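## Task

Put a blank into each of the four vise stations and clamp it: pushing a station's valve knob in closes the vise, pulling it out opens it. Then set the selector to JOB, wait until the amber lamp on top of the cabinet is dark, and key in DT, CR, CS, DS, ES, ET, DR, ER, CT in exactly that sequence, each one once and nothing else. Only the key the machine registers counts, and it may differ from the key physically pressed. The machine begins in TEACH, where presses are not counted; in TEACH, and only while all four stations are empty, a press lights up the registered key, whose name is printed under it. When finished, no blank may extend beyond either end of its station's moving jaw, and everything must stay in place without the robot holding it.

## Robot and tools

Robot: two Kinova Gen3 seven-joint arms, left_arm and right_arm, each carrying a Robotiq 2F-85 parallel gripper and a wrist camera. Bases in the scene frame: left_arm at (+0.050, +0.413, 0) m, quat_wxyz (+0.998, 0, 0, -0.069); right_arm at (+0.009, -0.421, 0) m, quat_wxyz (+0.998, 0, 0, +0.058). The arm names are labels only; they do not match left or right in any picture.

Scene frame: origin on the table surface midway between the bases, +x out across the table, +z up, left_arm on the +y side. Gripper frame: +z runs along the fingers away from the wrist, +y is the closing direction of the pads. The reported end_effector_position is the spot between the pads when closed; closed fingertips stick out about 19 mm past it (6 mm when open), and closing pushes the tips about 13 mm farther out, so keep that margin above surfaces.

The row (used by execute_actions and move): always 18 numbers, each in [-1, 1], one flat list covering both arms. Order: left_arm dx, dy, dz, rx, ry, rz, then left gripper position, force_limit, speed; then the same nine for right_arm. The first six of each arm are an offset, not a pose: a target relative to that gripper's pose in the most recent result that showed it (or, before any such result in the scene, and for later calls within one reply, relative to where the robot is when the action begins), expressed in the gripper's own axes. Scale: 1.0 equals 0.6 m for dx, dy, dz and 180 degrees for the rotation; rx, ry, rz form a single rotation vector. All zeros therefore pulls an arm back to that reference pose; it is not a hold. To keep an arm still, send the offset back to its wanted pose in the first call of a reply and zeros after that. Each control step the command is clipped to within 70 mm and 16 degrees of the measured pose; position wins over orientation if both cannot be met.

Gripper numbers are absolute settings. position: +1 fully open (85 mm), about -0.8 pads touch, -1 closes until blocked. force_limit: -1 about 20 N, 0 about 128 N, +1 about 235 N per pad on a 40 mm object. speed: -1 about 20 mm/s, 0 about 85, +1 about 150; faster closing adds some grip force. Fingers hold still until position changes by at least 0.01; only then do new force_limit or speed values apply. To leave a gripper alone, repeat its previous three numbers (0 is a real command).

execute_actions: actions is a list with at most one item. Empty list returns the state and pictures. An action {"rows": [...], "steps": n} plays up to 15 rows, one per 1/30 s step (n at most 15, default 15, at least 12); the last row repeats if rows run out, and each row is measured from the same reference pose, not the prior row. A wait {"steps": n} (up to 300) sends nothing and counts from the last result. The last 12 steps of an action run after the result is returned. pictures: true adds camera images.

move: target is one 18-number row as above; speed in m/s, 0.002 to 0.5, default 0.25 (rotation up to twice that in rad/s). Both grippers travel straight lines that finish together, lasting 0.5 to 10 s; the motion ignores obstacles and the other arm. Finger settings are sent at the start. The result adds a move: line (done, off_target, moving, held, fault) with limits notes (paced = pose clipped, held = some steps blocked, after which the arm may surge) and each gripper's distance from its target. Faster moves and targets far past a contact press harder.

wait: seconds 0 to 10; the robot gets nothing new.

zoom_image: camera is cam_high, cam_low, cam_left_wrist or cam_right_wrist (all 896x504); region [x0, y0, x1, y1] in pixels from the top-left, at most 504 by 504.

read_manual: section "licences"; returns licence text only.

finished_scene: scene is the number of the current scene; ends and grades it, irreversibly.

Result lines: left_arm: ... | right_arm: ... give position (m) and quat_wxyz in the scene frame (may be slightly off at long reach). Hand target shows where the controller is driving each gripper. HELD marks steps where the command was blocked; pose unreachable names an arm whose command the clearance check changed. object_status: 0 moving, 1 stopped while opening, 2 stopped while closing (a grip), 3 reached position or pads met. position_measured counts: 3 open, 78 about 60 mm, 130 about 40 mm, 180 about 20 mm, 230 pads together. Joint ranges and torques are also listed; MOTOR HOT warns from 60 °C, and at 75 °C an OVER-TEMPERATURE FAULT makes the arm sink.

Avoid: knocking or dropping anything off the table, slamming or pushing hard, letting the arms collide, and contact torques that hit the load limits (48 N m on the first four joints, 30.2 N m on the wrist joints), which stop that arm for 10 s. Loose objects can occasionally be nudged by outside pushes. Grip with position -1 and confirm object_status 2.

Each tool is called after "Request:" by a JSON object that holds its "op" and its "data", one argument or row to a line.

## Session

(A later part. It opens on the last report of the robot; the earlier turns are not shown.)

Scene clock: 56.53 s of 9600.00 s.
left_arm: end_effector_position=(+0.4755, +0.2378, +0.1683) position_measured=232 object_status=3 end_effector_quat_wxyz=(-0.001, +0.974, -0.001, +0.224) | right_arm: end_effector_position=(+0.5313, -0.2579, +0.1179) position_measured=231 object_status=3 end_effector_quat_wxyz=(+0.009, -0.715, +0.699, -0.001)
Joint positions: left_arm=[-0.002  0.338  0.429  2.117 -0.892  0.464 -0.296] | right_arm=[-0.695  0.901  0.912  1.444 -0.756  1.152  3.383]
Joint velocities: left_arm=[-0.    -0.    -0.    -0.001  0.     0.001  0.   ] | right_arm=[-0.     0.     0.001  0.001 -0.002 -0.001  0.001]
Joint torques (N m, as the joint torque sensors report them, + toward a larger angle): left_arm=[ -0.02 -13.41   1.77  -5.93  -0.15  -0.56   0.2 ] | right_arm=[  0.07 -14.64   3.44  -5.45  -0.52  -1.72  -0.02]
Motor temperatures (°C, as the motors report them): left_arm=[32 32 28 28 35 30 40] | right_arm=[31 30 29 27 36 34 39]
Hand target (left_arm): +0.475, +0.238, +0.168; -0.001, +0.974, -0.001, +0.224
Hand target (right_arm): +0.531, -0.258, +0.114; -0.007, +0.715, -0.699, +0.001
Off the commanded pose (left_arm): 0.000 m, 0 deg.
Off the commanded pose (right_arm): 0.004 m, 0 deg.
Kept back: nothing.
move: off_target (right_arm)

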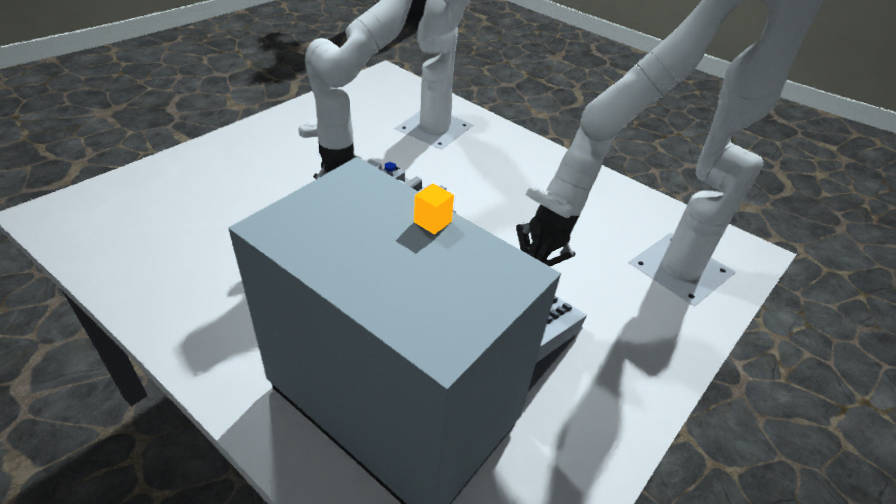

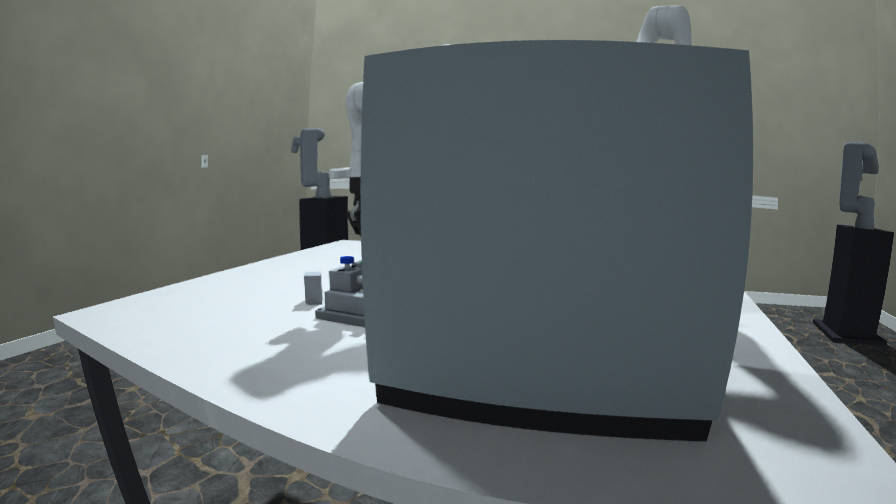

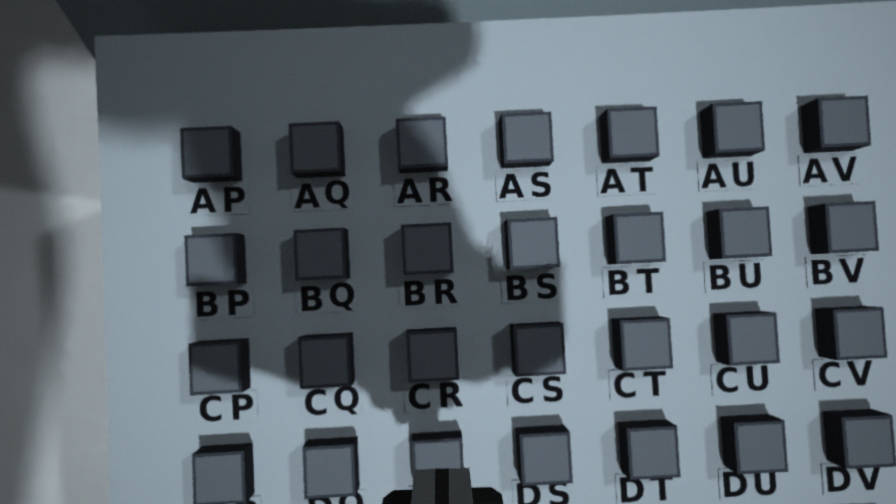

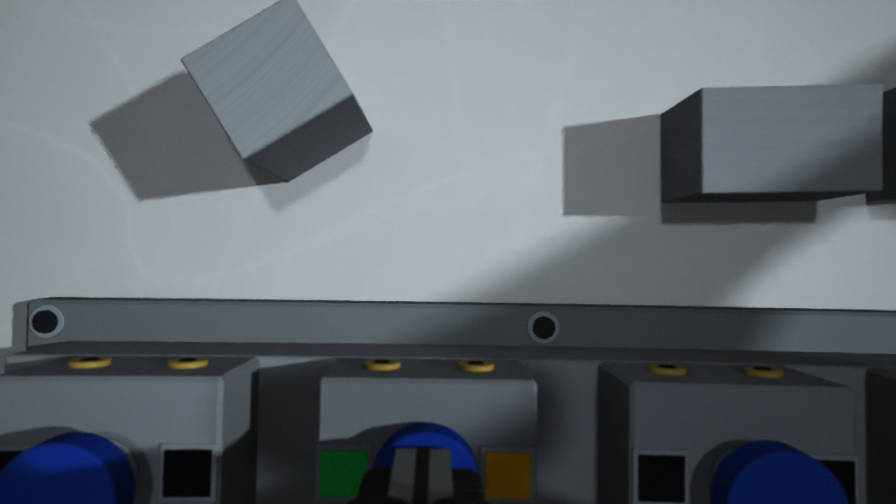

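Request:
{"op": "execute_actions", "data": {
  "actions": [
    {"rows":[[0,0,0,0,0,0,-1,0,0,0,0,-0.01,0,0,0,-1,-0.5,0.5],[0,0,0,0,0,0,-1,0,0,0,0,-0.02,0,0,0,-1,-0.5,0.5],[0,0,0,0,0,0,-1,0,0,0,0,-0.035,-0.004,0.004,0,-1,-0.5,0.5]],"steps":12}
  ]
}}

Request:
{"op": "move", "data": {
  "target": [0,0,0,0,0,0,-1,0,0,0.188,-0.083,0.06,0,0,-0.174,0.5,-0.5,0]
}}

Scene clock: 61.10 s of 9600.00 s.
left_arm: end_effector_position=(+0.4755, +0.2378, +0.1683) position_measured=232 object_status=3 end_effector_quat_wxyz=(-0.001, +0.974, -0.001, +0.224) | right_arm: end_effector_position=(+0.5313, -0.2579, +0.1179) position_measured=231 object_status=3 end_effector_quat_wxyz=(+0.009, -0.715, +0.699, -0.001)
Joint positions: left_arm=[-0.002  0.338  0.429  2.117 -0.892  0.464 -0.296] | right_arm=[-0.695  0.901  0.912  1.444 -0.757  1.152  3.383]
Joint velocities: left_arm=[-0. -0.  0. -0. -0.  0.  0.] | right_arm=[-0.002  0.     0.001 -0.001 -0.001 -0.    -0.   ]
Joint torques (N m, as the joint torque sensors report them, + toward a larger angle): left_arm=[  0.08 -13.42   1.67  -5.9   -0.16  -0.64   0.2 ] | right_arm=[  0.14 -14.83   3.29  -5.24  -0.55  -1.65   0.04]
Motor temperatures (°C, as the motors report them): left_arm=[32 32 28 28 35 30 40] | right_arm=[31 30 29 27 36 34 39]
Kept back: the last 12 steps of this action.
Steps of this call (steps 1 to 90: nothing new was sent; then 1.57 s passed at rest). Readings (end_effector_position | what the end effector reports):
1: left_arm (+0.4755, +0.2378, +0.1683) | right_arm (+0.5313, -0.2579, +0.1179) | left_arm position_measured=232 object_status=3 | right_arm position_measured=231 object_status=3
2: left_arm (+0.4755, +0.2378, +0.1683) | right_arm (+0.5313, -0.2579, +0.1179) | left_arm position_measured=232 object_status=3 | right_arm position_measured=231 object_status=3
4: left_arm (+0.4755, +0.2378, +0.1683) | right_arm (+0.5313, -0.2579, +0.1179) | left_arm position_measured=232 object_status=3 | right_arm position_measured=231 object_status=3
8: left_arm (+0.4755, +0.2378, +0.1683) | right_arm (+0.5313, -0.2579, +0.1179) | left_arm position_measured=232 object_status=3 | right_arm position_measured=231 object_status=3
90: the state above

Scene clock: 63.17 s of 9600.00 s.
left_arm: end_effector_position=(+0.4755, +0.2378, +0.1683) position_measured=232 object_status=3 end_effector_quat_wxyz=(-0.001, +0.974, -0.001, +0.224) | right_arm: end_effector_position=(+0.5838, -0.3696, +0.1036) position_measured=66 object_status=3 end_effector_quat_wxyz=(+0.000, +0.877, -0.480, +0.001)
Joint positions: left_arm=[-0.002  0.338  0.429  2.117 -0.892  0.464 -0.296] | right_arm=[-0.387  0.934  0.767  1.308 -0.655  1.152  4.028]
Joint velocities: left_arm=[-0.     0.001 -0.     0.    -0.     0.    -0.   ] | right_arm=[ 0.006  0.002 -0.001 -0.003 -0.     0.001  0.005]
Joint torques (N m, as the joint torque sensors report them, + toward a larger angle): left_arm=[  0.11 -13.38   1.71  -5.85  -0.09  -0.63   0.21] | right_arm=[ -0.15 -21.43   4.49  -6.35   0.1   -0.12   0.23]
Motor temperatures (°C, as the motors report them): left_arm=[32 32 28 28 35 30 40] | right_arm=[31 30 29 27 36 34 39]
Hand target (left_arm): +0.475, +0.238, +0.168; -0.001, +0.974, -0.001, +0.224
Hand target (right_arm): +0.584, -0.370, +0.104; +0.000, +0.877, -0.480, +0.001
Off your previous action's commanded pose (left_arm): 0.000 m, 0 deg at its last step (step 12 of this call).
Off your previous action's commanded pose (right_arm): 0.000 m, 0 deg at its last step (step 12 of this call).
Off the commanded pose (left_arm): 0.000 m, 0 deg.
Off the commanded pose (right_arm): 0.001 m, 0 deg.
Kept back: nothing.
move: done

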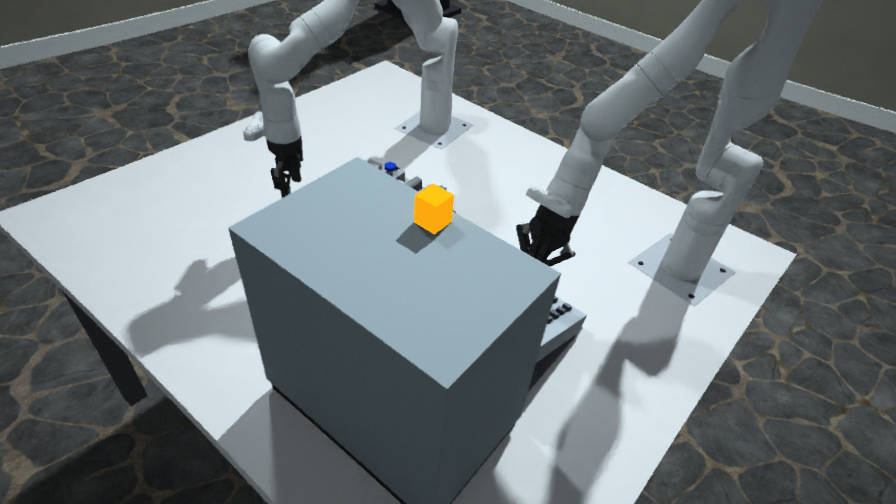

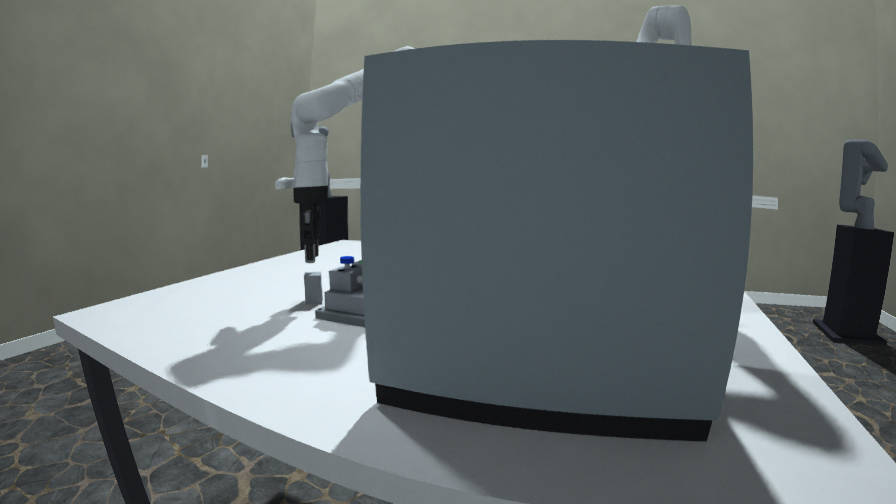

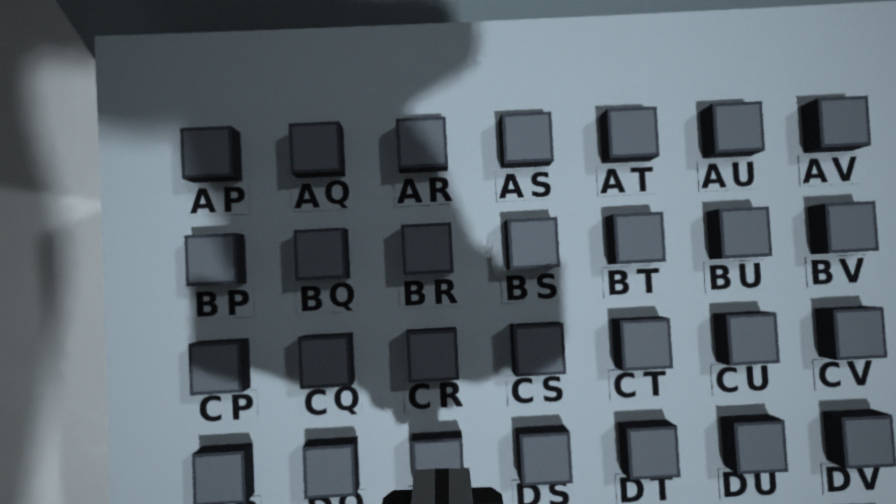

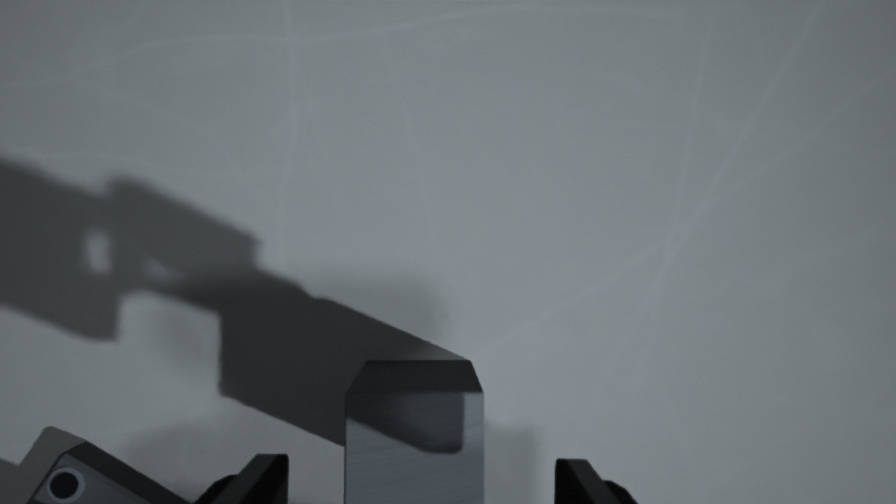

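Request:
{"op": "move", "data": {
  "target": [0,0,0,0,0,0,-1,0,0,0.002,-0.004,0.098,0,0,-0.005,0.5,-0.5,0],
  "speed": 0.1
}}

Request:
{"op": "execute_actions", "data": {
  "actions": [
    {"rows":[[0,0,0,0,0,0,-1,0,0,0,0,0,0,0,0,-1,-0.5,-0.2]]}
  ]
}}

Request:
{"op": "move", "data": {
  "target": [0,0,0,0,0,0,-1,0,0,0,0,-0.208,0,0,0.179,-1,-0.5,-0.2]
}}

Request:
{"op": "move", "data": {
  "target": [0,0,0,0,0,0,-1,0,0,-0.358,-0.053,0,0,0,0,-1,-0.5,-0.2]
}}

Scene clock: 64.83 s of 9600.00 s.
left_arm: end_effector_position=(+0.4755, +0.2378, +0.1683) position_measured=232 object_status=3 end_effector_quat_wxyz=(-0.001, +0.974, -0.001, +0.224) | right_arm: end_effector_position=(+0.5866, -0.3695, +0.0450) position_measured=66 object_status=3 end_effector_quat_wxyz=(+0.000, +0.881, -0.474, +0.001)
Joint positions: left_arm=[-0.002  0.338  0.429  2.117 -0.892  0.464 -0.296] | right_arm=[-0.369  1.015  0.72   1.341 -0.703  1.043  4.075]
Joint velocities: left_arm=[ 0.001  0.    -0.     0.001 -0.     0.002  0.   ] | right_arm=[ 0.002  0.004 -0.001  0.    -0.001 -0.002  0.001]
Joint torques (N m, as the joint torque sensors report them, + toward a larger angle): left_arm=[  0.03 -13.45   1.63  -5.93  -0.2   -0.63   0.2 ] | right_arm=[ -0.05 -21.81   4.52  -5.66  -0.02  -0.17   0.02]
Motor temperatures (°C, as the motors report them): left_arm=[32 32 28 28 35 30 40] | right_arm=[31 30 29 27 36 34 39]
Hand target (left_arm): +0.475, +0.238, +0.168; -0.001, +0.974, -0.001, +0.224
Hand target (right_arm): +0.587, -0.370, +0.045; +0.000, +0.881, -0.474, +0.001
Off the commanded pose (left_arm): 0.000 m, 0 deg.
Off the commanded pose (right_arm): 0.000 m, 0 deg.
Kept back: nothing.
move: done

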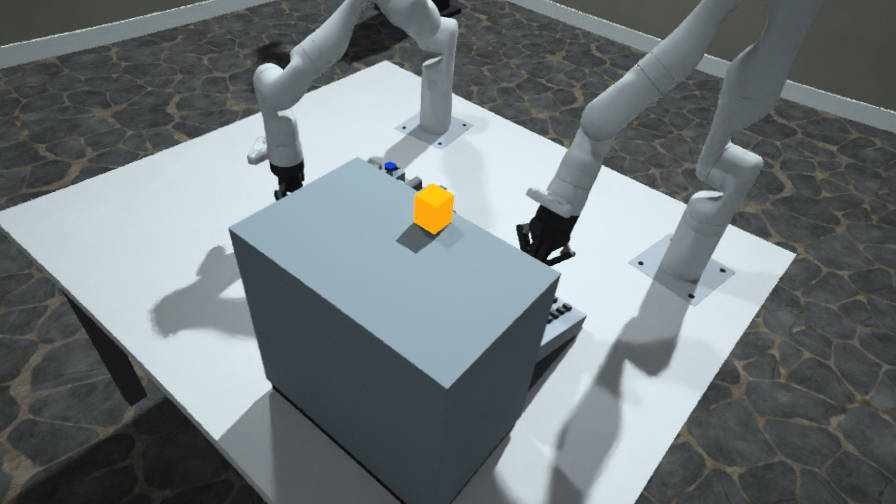

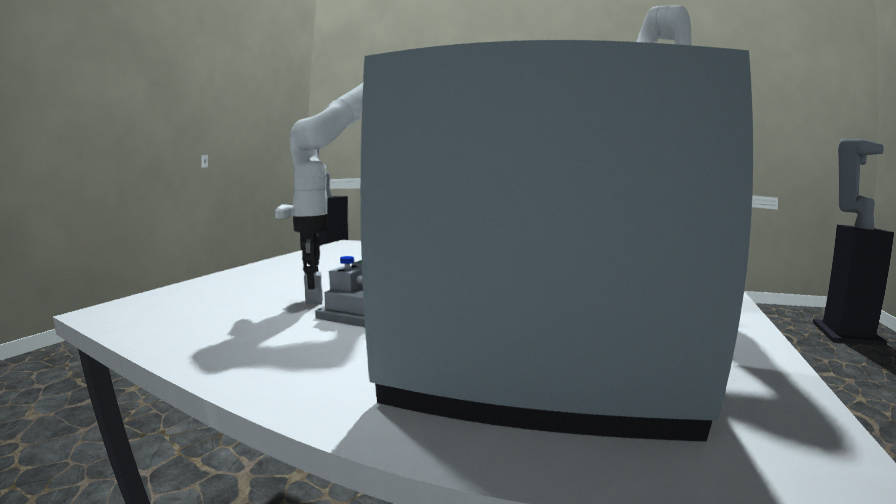

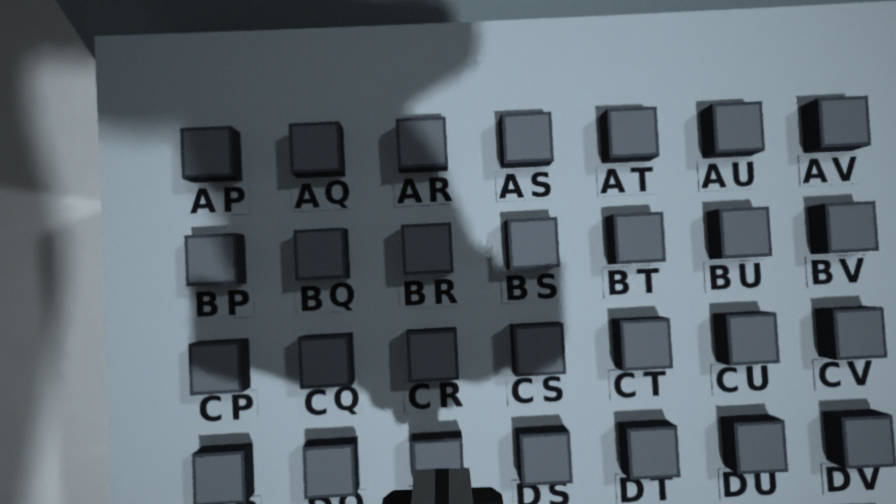

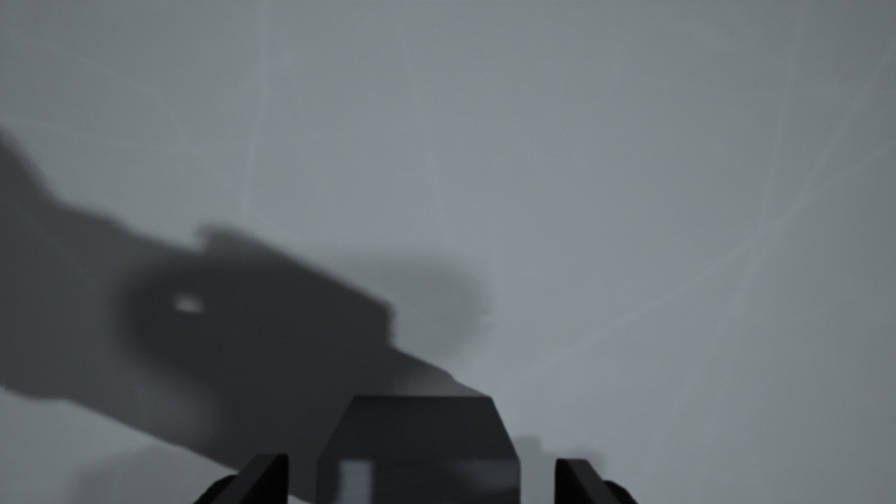

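Scene clock: 64.93 s of 9600.00 s.
left_arm: end_effector_position=(+0.4755, +0.2378, +0.1683) position_measured=232 object_status=3 end_effector_quat_wxyz=(-0.001, +0.974, -0.001, +0.224) | right_arm: end_effector_position=(+0.5866, -0.3695, +0.0450) position_measured=71 object_status=0 end_effector_quat_wxyz=(+0.000, +0.881, -0.474, +0.001)
Joint positions: left_arm=[-0.002  0.338  0.429  2.117 -0.892  0.464 -0.296] | right_arm=[-0.369  1.015  0.72   1.341 -0.703  1.043  4.075]
Joint velocities: left_arm=[ 0.001 -0.     0.    -0.    -0.001 -0.     0.   ] | right_arm=[-0.001  0.001 -0.001 -0.    -0.001  0.     0.   ]
Joint torques (N m, as the joint torque sensors report them, + toward a larger angle): left_arm=[  0.1  -13.42   1.64  -5.93  -0.17  -0.58   0.21] | right_arm=[ -0.12 -21.83   4.52  -5.54   0.12  -0.2   -0.04]
Motor temperatures (°C, as the motors report them): left_arm=[32 32 28 28 35 30 40] | right_arm=[31 30 29 27 36 34 39]
Steps of this call (steps 1 to 3: the first 3 steps of this action). Readings (end_effector_position | what the end effector reports):
1: left_arm (+0.4755, +0.2378, +0.1683) | right_arm (+0.5866, -0.3695, +0.0450) | left_arm position_measured=232 object_status=3 | right_arm position_measured=66 object_status=0
2: left_arm (+0.4755, +0.2378, +0.1683) | right_arm (+0.5866, -0.3695, +0.0450) | left_arm position_measured=232 object_status=3 | right_arm position_measured=67 object_status=0
3: the state above

Scene clock: 67.00 s of 9600.00 s.
left_arm: end_effector_position=(+0.4755, +0.2378, +0.1683) position_measured=232 object_status=3 end_effector_quat_wxyz=(-0.001, +0.974, -0.001, +0.224) | right_arm: end_effector_position=(+0.5865, -0.3688, +0.1699) position_measured=131 object_status=2 end_effector_quat_wxyz=(+0.000, -0.715, +0.699, -0.001)
Joint positions: left_arm=[-0.002  0.338  0.429  2.117 -0.892  0.464 -0.296] | right_arm=[-0.428  0.904  0.921  1.212 -0.697  1.338  3.492]
Joint velocities: left_arm=[-0.    -0.    -0.     0.     0.     0.001 -0.   ] | right_arm=[-0.     0.     0.001 -0.004  0.     0.005 -0.006]
Joint torques (N m, as the joint torque sensors report them, + toward a larger angle): left_arm=[  0.08 -13.36   1.71  -5.82  -0.12  -0.64   0.2 ] | right_arm=[ -0.32 -22.11   5.58  -7.22   0.16  -0.23   0.04]
Motor temperatures (°C, as the motors report them): left_arm=[32 32 28 28 35 30 40] | right_arm=[31 30 29 27 36 34 39]
Hand target (left_arm): +0.475, +0.238, +0.168; -0.001, +0.974, -0.001, +0.224
Hand target (right_arm): +0.587, -0.369, +0.170; -0.000, +0.715, -0.699, +0.001
Off your previous action's commanded pose (left_arm): 0.000 m, 0 deg at its last step (step 12 of this call).
Off your previous action's commanded pose (right_arm): 0.000 m, 0 deg at its last step (step 12 of this call).
Off the commanded pose (left_arm): 0.000 m, 0 deg.
Off the commanded pose (right_arm): 0.000 m, 0 deg.
Kept back: nothing.
move: done

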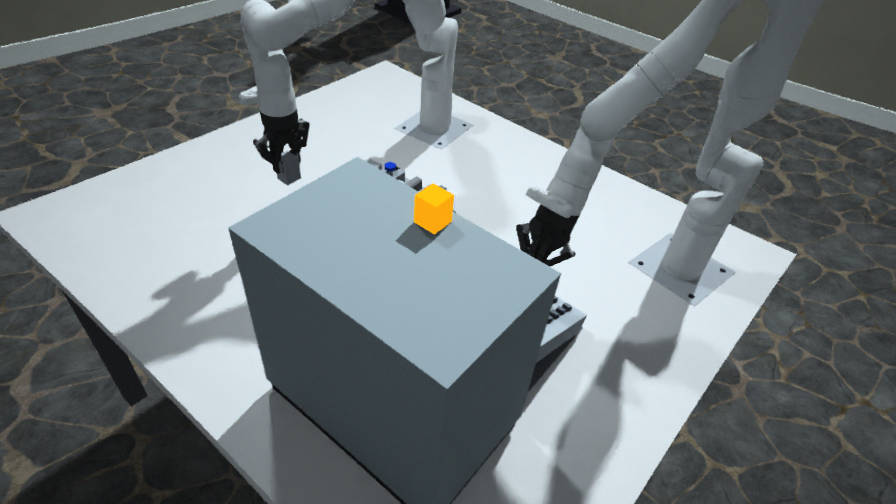

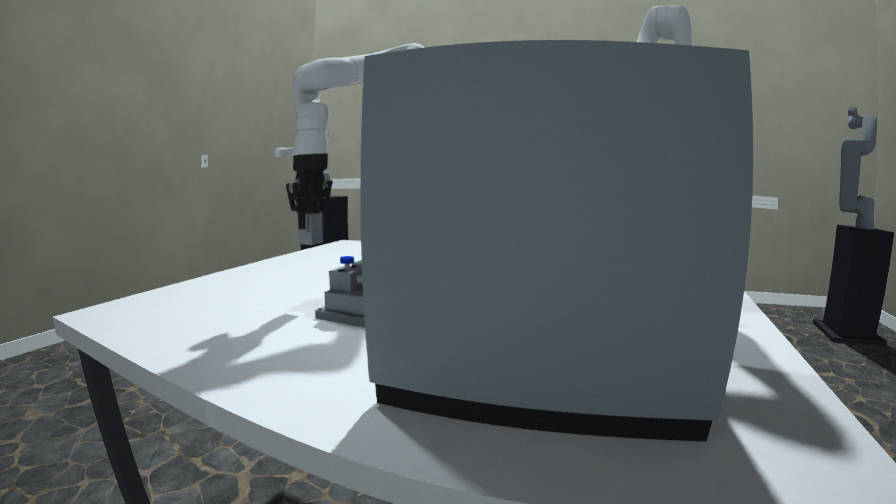

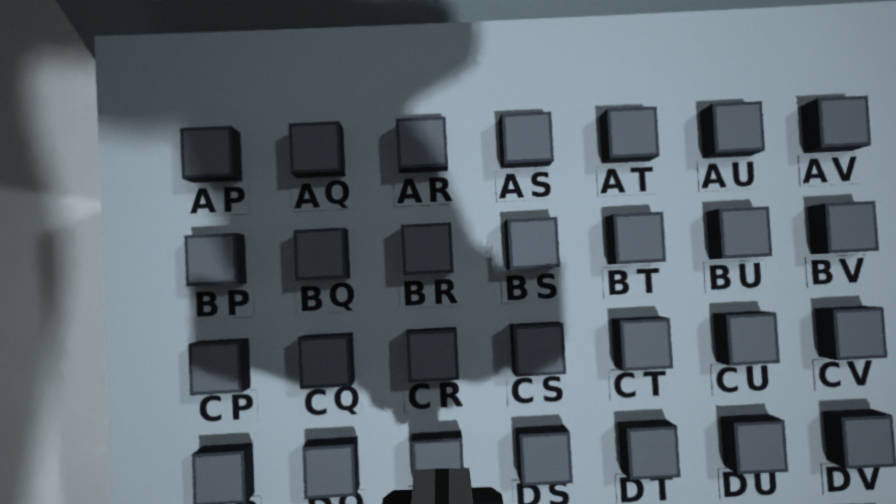

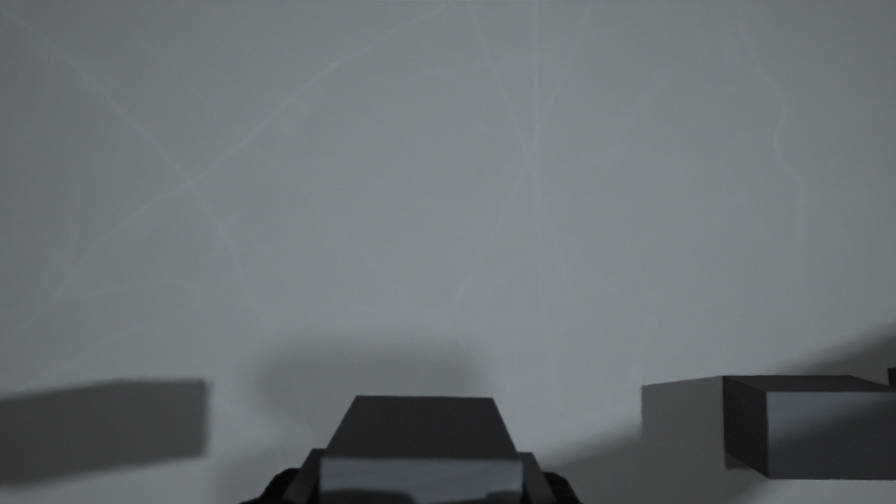

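Scene clock: 68.43 s of 9600.00 s.
left_arm: end_effector_position=(+0.4755, +0.2378, +0.1683) position_measured=232 object_status=3 end_effector_quat_wxyz=(-0.001, +0.974, -0.001, +0.224) | right_arm: end_effector_position=(+0.6120, -0.1528, +0.1694) position_measured=131 object_status=2 end_effector_quat_wxyz=(+0.000, -0.716, +0.698, -0.001)
Joint positions: left_arm=[-0.002  0.338  0.429  2.117 -0.892  0.464 -0.296] | right_arm=[-0.589  1.082  0.892  0.749 -0.757  1.536  3.019]
Joint velocities: left_arm=[-0.001  0.001 -0.    -0.    -0.     0.001  0.   ] | right_arm=[ 0.009  0.012 -0.    -0.02   0.001  0.012 -0.009]
Joint torques (N m, as the joint torque sensors report them, + toward a larger angle): left_arm=[  0.16 -13.48   1.71  -5.91  -0.18  -0.58   0.16] | right_arm=[ -0.07 -26.44   4.09  -6.75   0.03  -0.09  -0.11]
Motor temperatures (°C, as the motors report them): left_arm=[32 32 28 28 35 30 40] | right_arm=[31 30 29 27 36 34 39]
Hand target (left_arm): +0.475, +0.238, +0.168; -0.001, +0.974, -0.001, +0.224
Hand target (right_arm): +0.612, -0.153, +0.169; +0.000, +0.715, -0.699, +0.001
Off the commanded pose (left_arm): 0.000 m, 0 deg.
Off the commanded pose (right_arm): 0.002 m, 0 deg.
Kept back: nothing.
move: done

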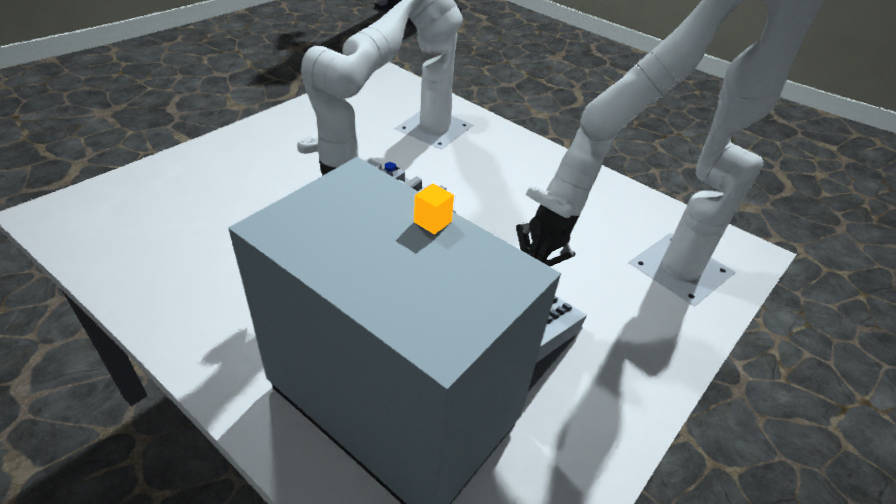

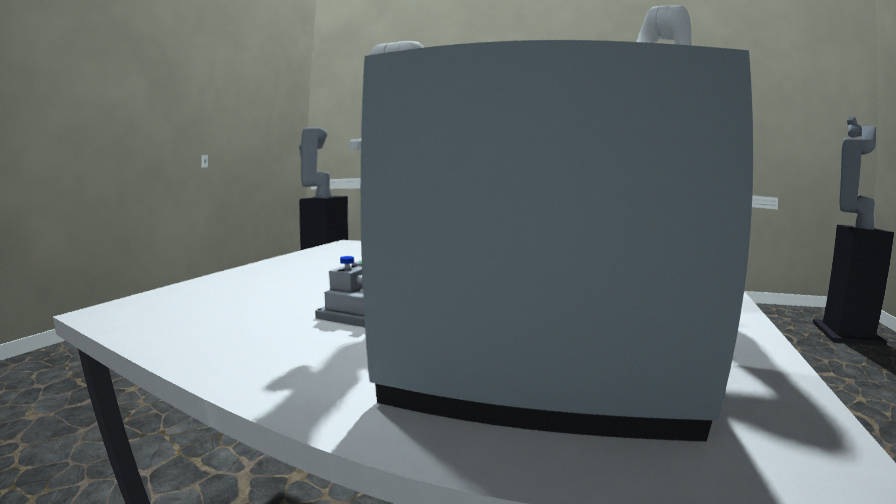

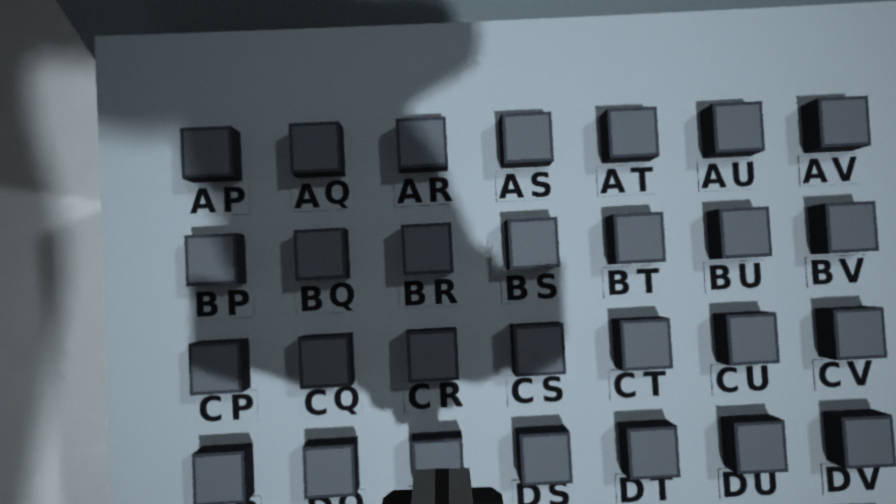

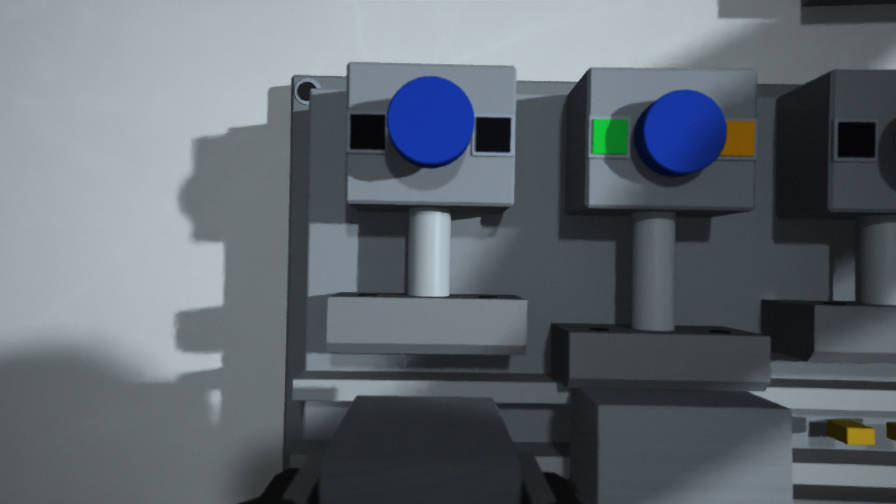

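Request:
{"op": "move", "data": {
  "target": [0,0,0,0,0,0,-1,0,0,0.001,0,0.0915,0,0,0,-1,-0.5,-0.2],
  "speed": 0.05
}}

Request:
{"op": "execute_actions", "data": {
  "actions": [
    {"rows":[[0,0,0,0,0,0,-1,0,0,0,0,0,0,0,0,0.3,-0.5,0]],"steps":12}
  ]
}}

Request:
{"op": "execute_actions", "data": {
  "actions": [
    {"rows":[[0,0,0,0,0,0,-1,0,0,0,0,-0.015,0,0,0,0.3,-0.5,0],[0,0,0,0,0,0,-1,0,0,0,0,-0.03,0,0,0,0.3,-0.5,0],[0,0,0,0,0,0,-1,0,0,0,0,-0.05,0,0,0,0.3,-0.5,0],[0,0,0,0,0,0,-1,0,0,0,0,-0.068,0,0,0,0.3,-0.5,0]]}
  ]
}}

Request:
{"op": "move", "data": {
  "target": [0,0,0,0,0,0,-1,0,0,0.173,0,0.02,0,0,0,-1,-0.5,0],
  "speed": 0.2
}}

Scene clock: 70.53 s of 9600.00 s.
left_arm: end_effector_position=(+0.4755, +0.2378, +0.1683) position_measured=232 object_status=3 end_effector_quat_wxyz=(-0.001, +0.974, -0.001, +0.224) | right_arm: end_effector_position=(+0.6122, -0.1536, +0.1156) position_measured=131 object_status=2 end_effector_quat_wxyz=(+0.001, -0.716, +0.699, -0.001)
Joint positions: left_arm=[-0.002  0.338  0.429  2.117 -0.892  0.464 -0.296] | right_arm=[-0.611  1.127  0.876  0.849 -0.778  1.417  3.06 ]
Joint velocities: left_arm=[ 0.001  0.001  0.    -0.    -0.    -0.001 -0.   ] | right_arm=[ 0.    -0.001  0.001  0.004 -0.001 -0.002  0.002]
Joint torques (N m, as the joint torque sensors report them, + toward a larger angle): left_arm=[  0.16 -13.38   1.69  -6.    -0.19  -0.69   0.25] | right_arm=[ -0.47 -24.04   4.06  -5.71   0.13  -0.37   0.  ]
Motor temperatures (°C, as the motors report them): left_arm=[32 32 28 28 35 30 40] | right_arm=[31 30 29 27 36 34 39]
Hand target (left_arm): +0.475, +0.238, +0.168; -0.001, +0.974, -0.001, +0.224
Hand target (right_arm): +0.612, -0.154, +0.115; -0.000, +0.716, -0.699, +0.001
Off the commanded pose (left_arm): 0.000 m, 0 deg.
Off the commanded pose (right_arm): 0.001 m, 0 deg.
Kept back: nothing.
move: done

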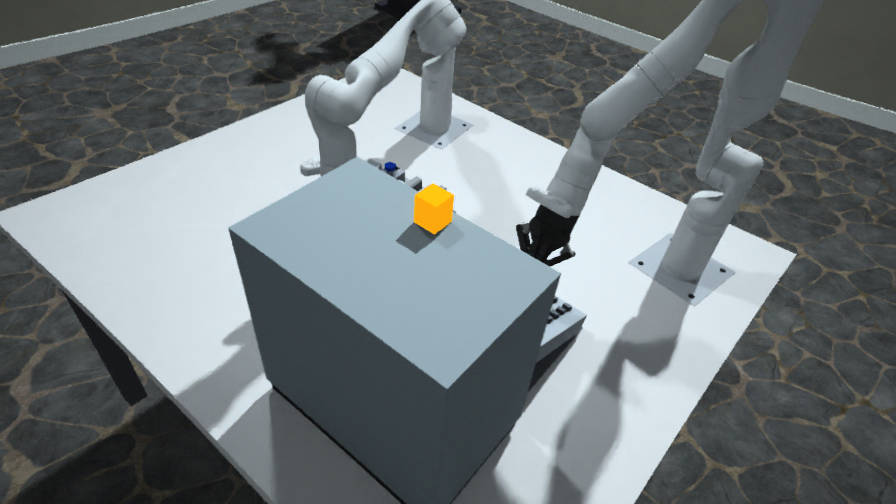

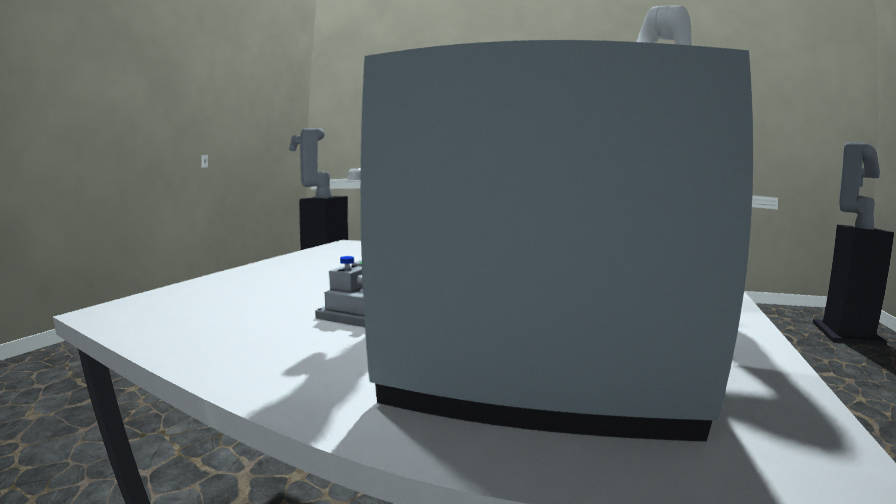

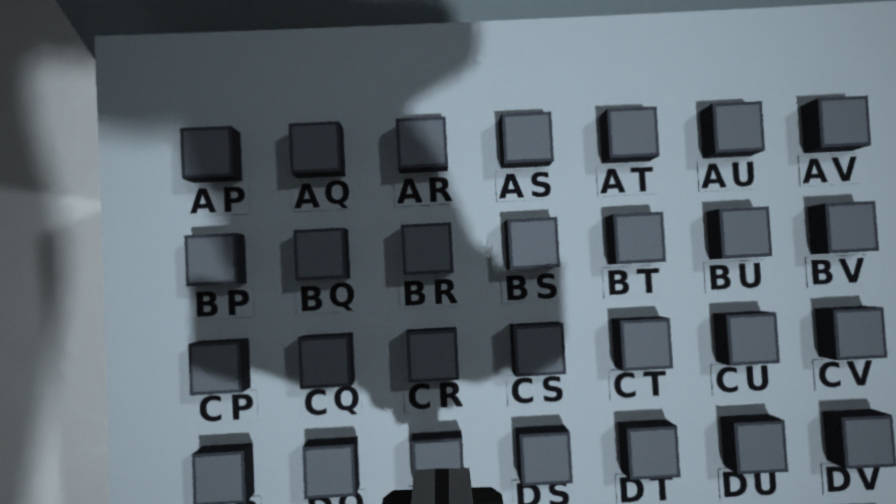

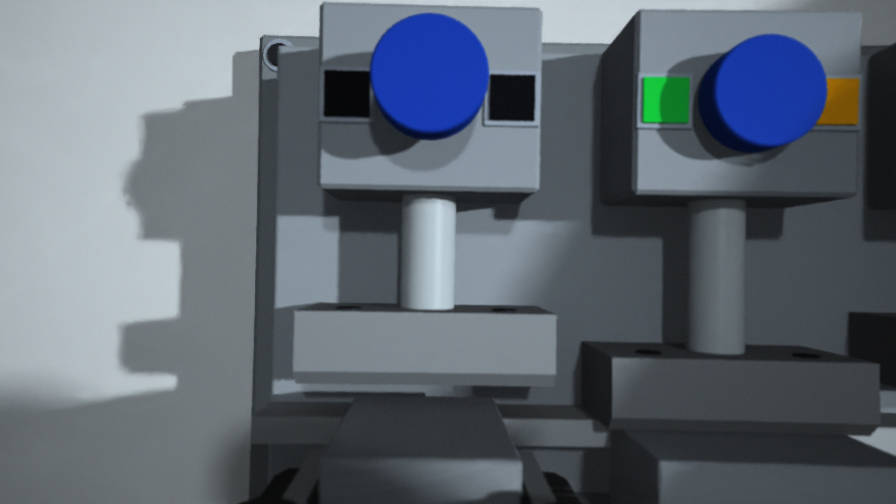

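Scene clock: 70.57 s of 9600.00 s.
left_arm: end_effector_position=(+0.4755, +0.2378, +0.1683) position_measured=232 object_status=3 end_effector_quat_wxyz=(-0.001, +0.974, -0.001, +0.224) | right_arm: end_effector_position=(+0.6122, -0.1536, +0.1155) position_measured=131 object_status=2 end_effector_quat_wxyz=(+0.001, -0.716, +0.699, -0.001)
Joint positions: left_arm=[-0.002  0.338  0.429  2.117 -0.892  0.464 -0.296] | right_arm=[-0.611  1.127  0.876  0.849 -0.778  1.417  3.06 ]
Joint velocities: left_arm=[-0.001  0.001 -0.    -0.001 -0.    -0.002 -0.   ] | right_arm=[-0.    -0.     0.001  0.003 -0.001 -0.001  0.002]
Joint torques (N m, as the joint torque sensors report them, + toward a larger angle): left_arm=[  0.   -13.36   1.65  -5.85  -0.15  -0.57   0.16] | right_arm=[ -0.21 -23.72   4.05  -5.59   0.11  -0.68   0.05]
Motor temperatures (°C, as the motors report them): left_arm=[32 32 28 28 35 30 40] | right_arm=[31 30 29 27 36 34 39]
Kept back: the last 12 steps of this action, its rows measured from the state above.
Steps of this call (step 1: nothing new was sent). Readings (end_effector_position | what the end effector reports):
1: the state above

Scene clock: 71.07 s of 9600.00 s.
left_arm: end_effector_position=(+0.4755, +0.2378, +0.1683) position_measured=232 object_status=3 end_effector_quat_wxyz=(-0.001, +0.974, -0.001, +0.224) | right_arm: end_effector_position=(+0.6121, -0.1536, +0.1226) position_measured=91 object_status=0 end_effector_quat_wxyz=(+0.001, -0.715, +0.699, -0.000)
Joint positions: left_arm=[-0.002  0.338  0.429  2.117 -0.892  0.464 -0.296] | right_arm=[-0.609  1.12   0.877  0.839 -0.774  1.431  3.056]
Joint velocities: left_arm=[ 0.001  0.001  0.     0.001  0.    -0.001  0.   ] | right_arm=[ 0.044 -0.146  0.049 -0.206  0.065  0.282 -0.089]
Joint torques (N m, as the joint torque sensors report them, + toward a larger angle): left_arm=[ -0.02 -13.44   1.6   -5.92  -0.17  -0.62   0.24] | right_arm=[ -0.13 -27.66   4.95  -7.12  -0.07  -0.17  -0.13]
Motor temperatures (°C, as the motors report them): left_arm=[32 32 28 28 35 30 40] | right_arm=[31 30 29 27 36 34 39]
Off your previous action's commanded pose (left_arm): 0.000 m, 0 deg at its last step (step 12 of this call).
Off your previous action's commanded pose (right_arm): 0.000 m, 0 deg at its last step (step 12 of this call).
Steps of this call (steps 1 to 12: the last 12 steps of your previous action; steps 13 to 15: the first 3 steps of this action, its rows measured from where the robot was after step 12). Readings (end_effector_position | what the end effector reports):
12: left_arm (+0.4755, +0.2378, +0.1683) | right_arm (+0.6122, -0.1536, +0.1156) | left_arm position_measured=232 object_status=3 | right_arm position_measured=91 object_status=0
13: left_arm (+0.4755, +0.2378, +0.1683) | right_arm (+0.6122, -0.1536, +0.1162) | left_arm position_measured=232 object_status=3 | right_arm position_measured=91 object_status=0
14: left_arm (+0.4755, +0.2378, +0.1683) | right_arm (+0.6121, -0.1535, +0.1185) | left_arm position_measured=232 object_status=3 | right_arm position_measured=91 object_status=0
15: the state above

Scene clock: 72.50 s of 9600.00 s.
left_arm: end_effector_position=(+0.4755, +0.2378, +0.1683) position_measured=232 object_status=3 end_effector_quat_wxyz=(-0.001, +0.974, -0.001, +0.224) | right_arm: end_effector_position=(+0.6150, -0.2570, +0.1444) position_measured=231 object_status=3 end_effector_quat_wxyz=(+0.001, -0.716, +0.699, -0.001)
Joint positions: left_arm=[-0.002  0.338  0.429  2.117 -0.892  0.464 -0.296] | right_arm=[-0.517  1.027  0.892  1.004 -0.743  1.391  3.262]
Joint velocities: left_arm=[ 0.001 -0.     0.     0.    -0.001 -0.002 -0.   ] | right_arm=[ 0.002 -0.004 -0.     0.005 -0.001 -0.004  0.005]
Joint torques (N m, as the joint torque sensors report them, + toward a larger angle): left_arm=[  0.1  -13.36   1.68  -5.96  -0.11  -0.66   0.16] | right_arm=[ -0.17 -23.41   4.63  -6.18   0.01  -0.25   0.22]
Motor temperatures (°C, as the motors report them): left_arm=[32 32 28 28 35 30 40] | right_arm=[31 30 29 27 36 34 39]
Hand target (left_arm): +0.475, +0.238, +0.168; -0.001, +0.974, -0.001, +0.224
Hand target (right_arm): +0.615, -0.257, +0.145; -0.001, +0.716, -0.699, +0.001
Off your previous action's commanded pose (left_arm): 0.000 m, 0 deg at its last step (step 12 of this call).
Off your previous action's commanded pose (right_arm): 0.000 m, 0 deg at its last step (step 12 of this call).
Off the commanded pose (left_arm): 0.000 m, 0 deg.
Off the commanded pose (right_arm): 0.000 m, 0 deg.
Kept back: nothing.
move: done

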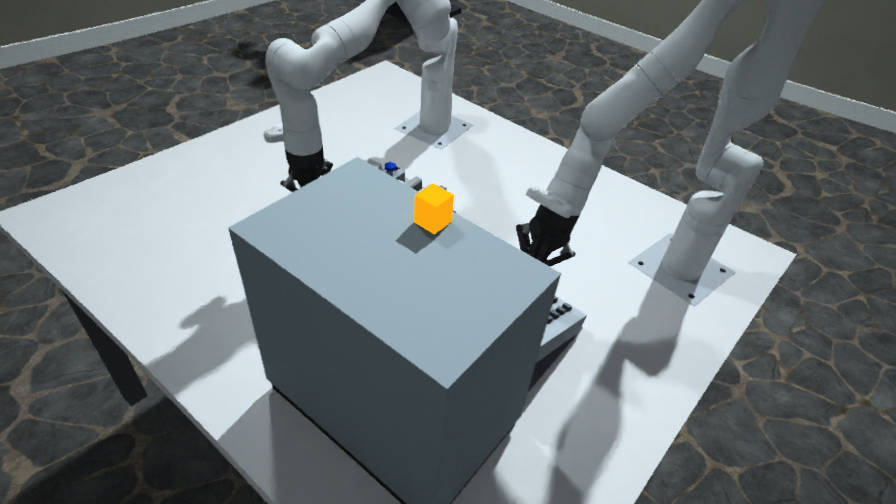

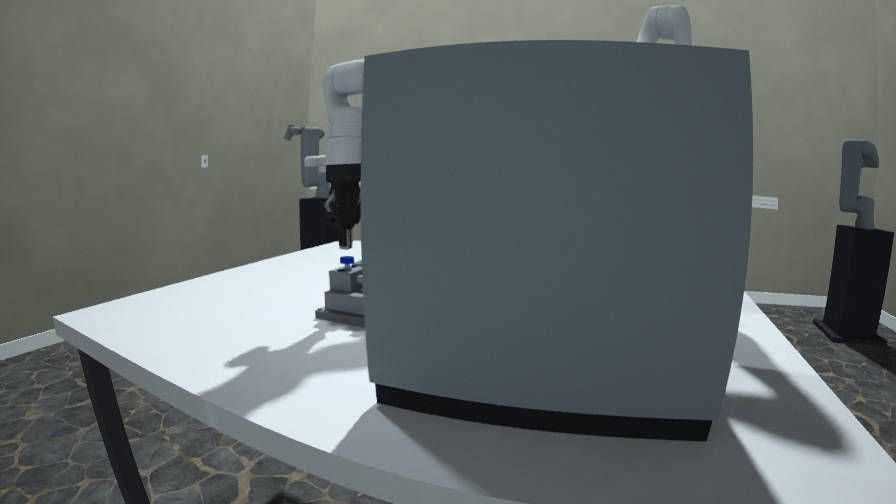

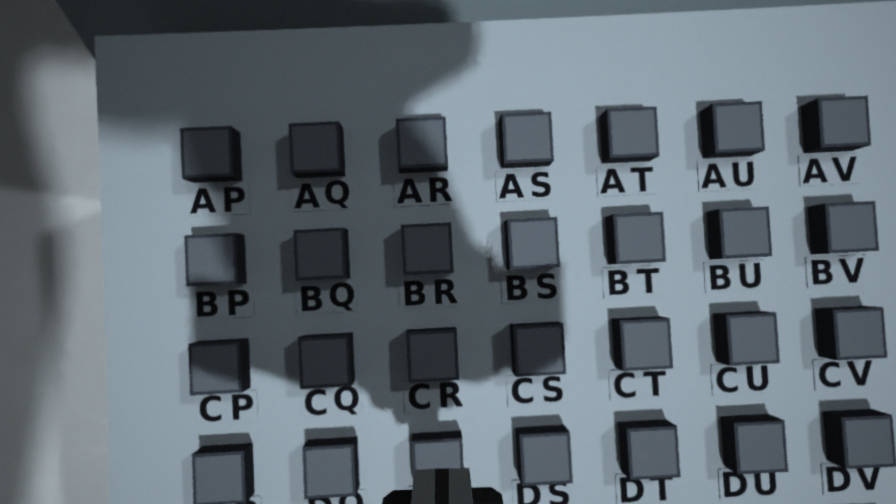

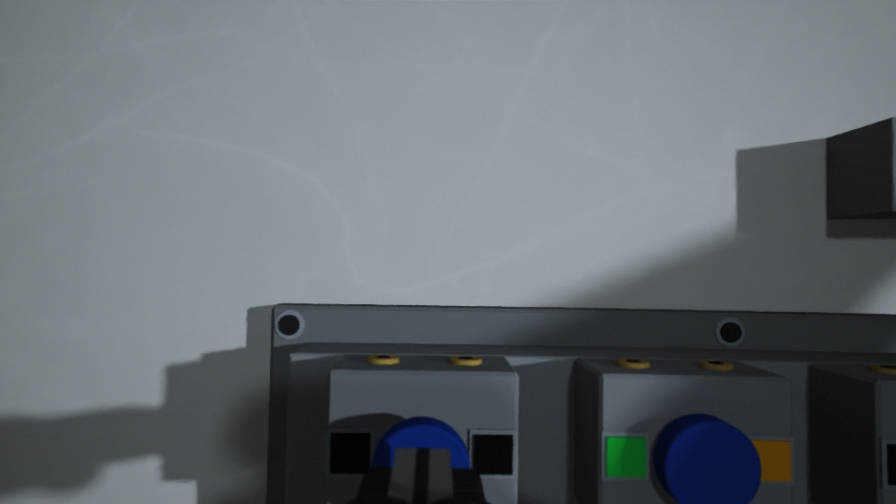

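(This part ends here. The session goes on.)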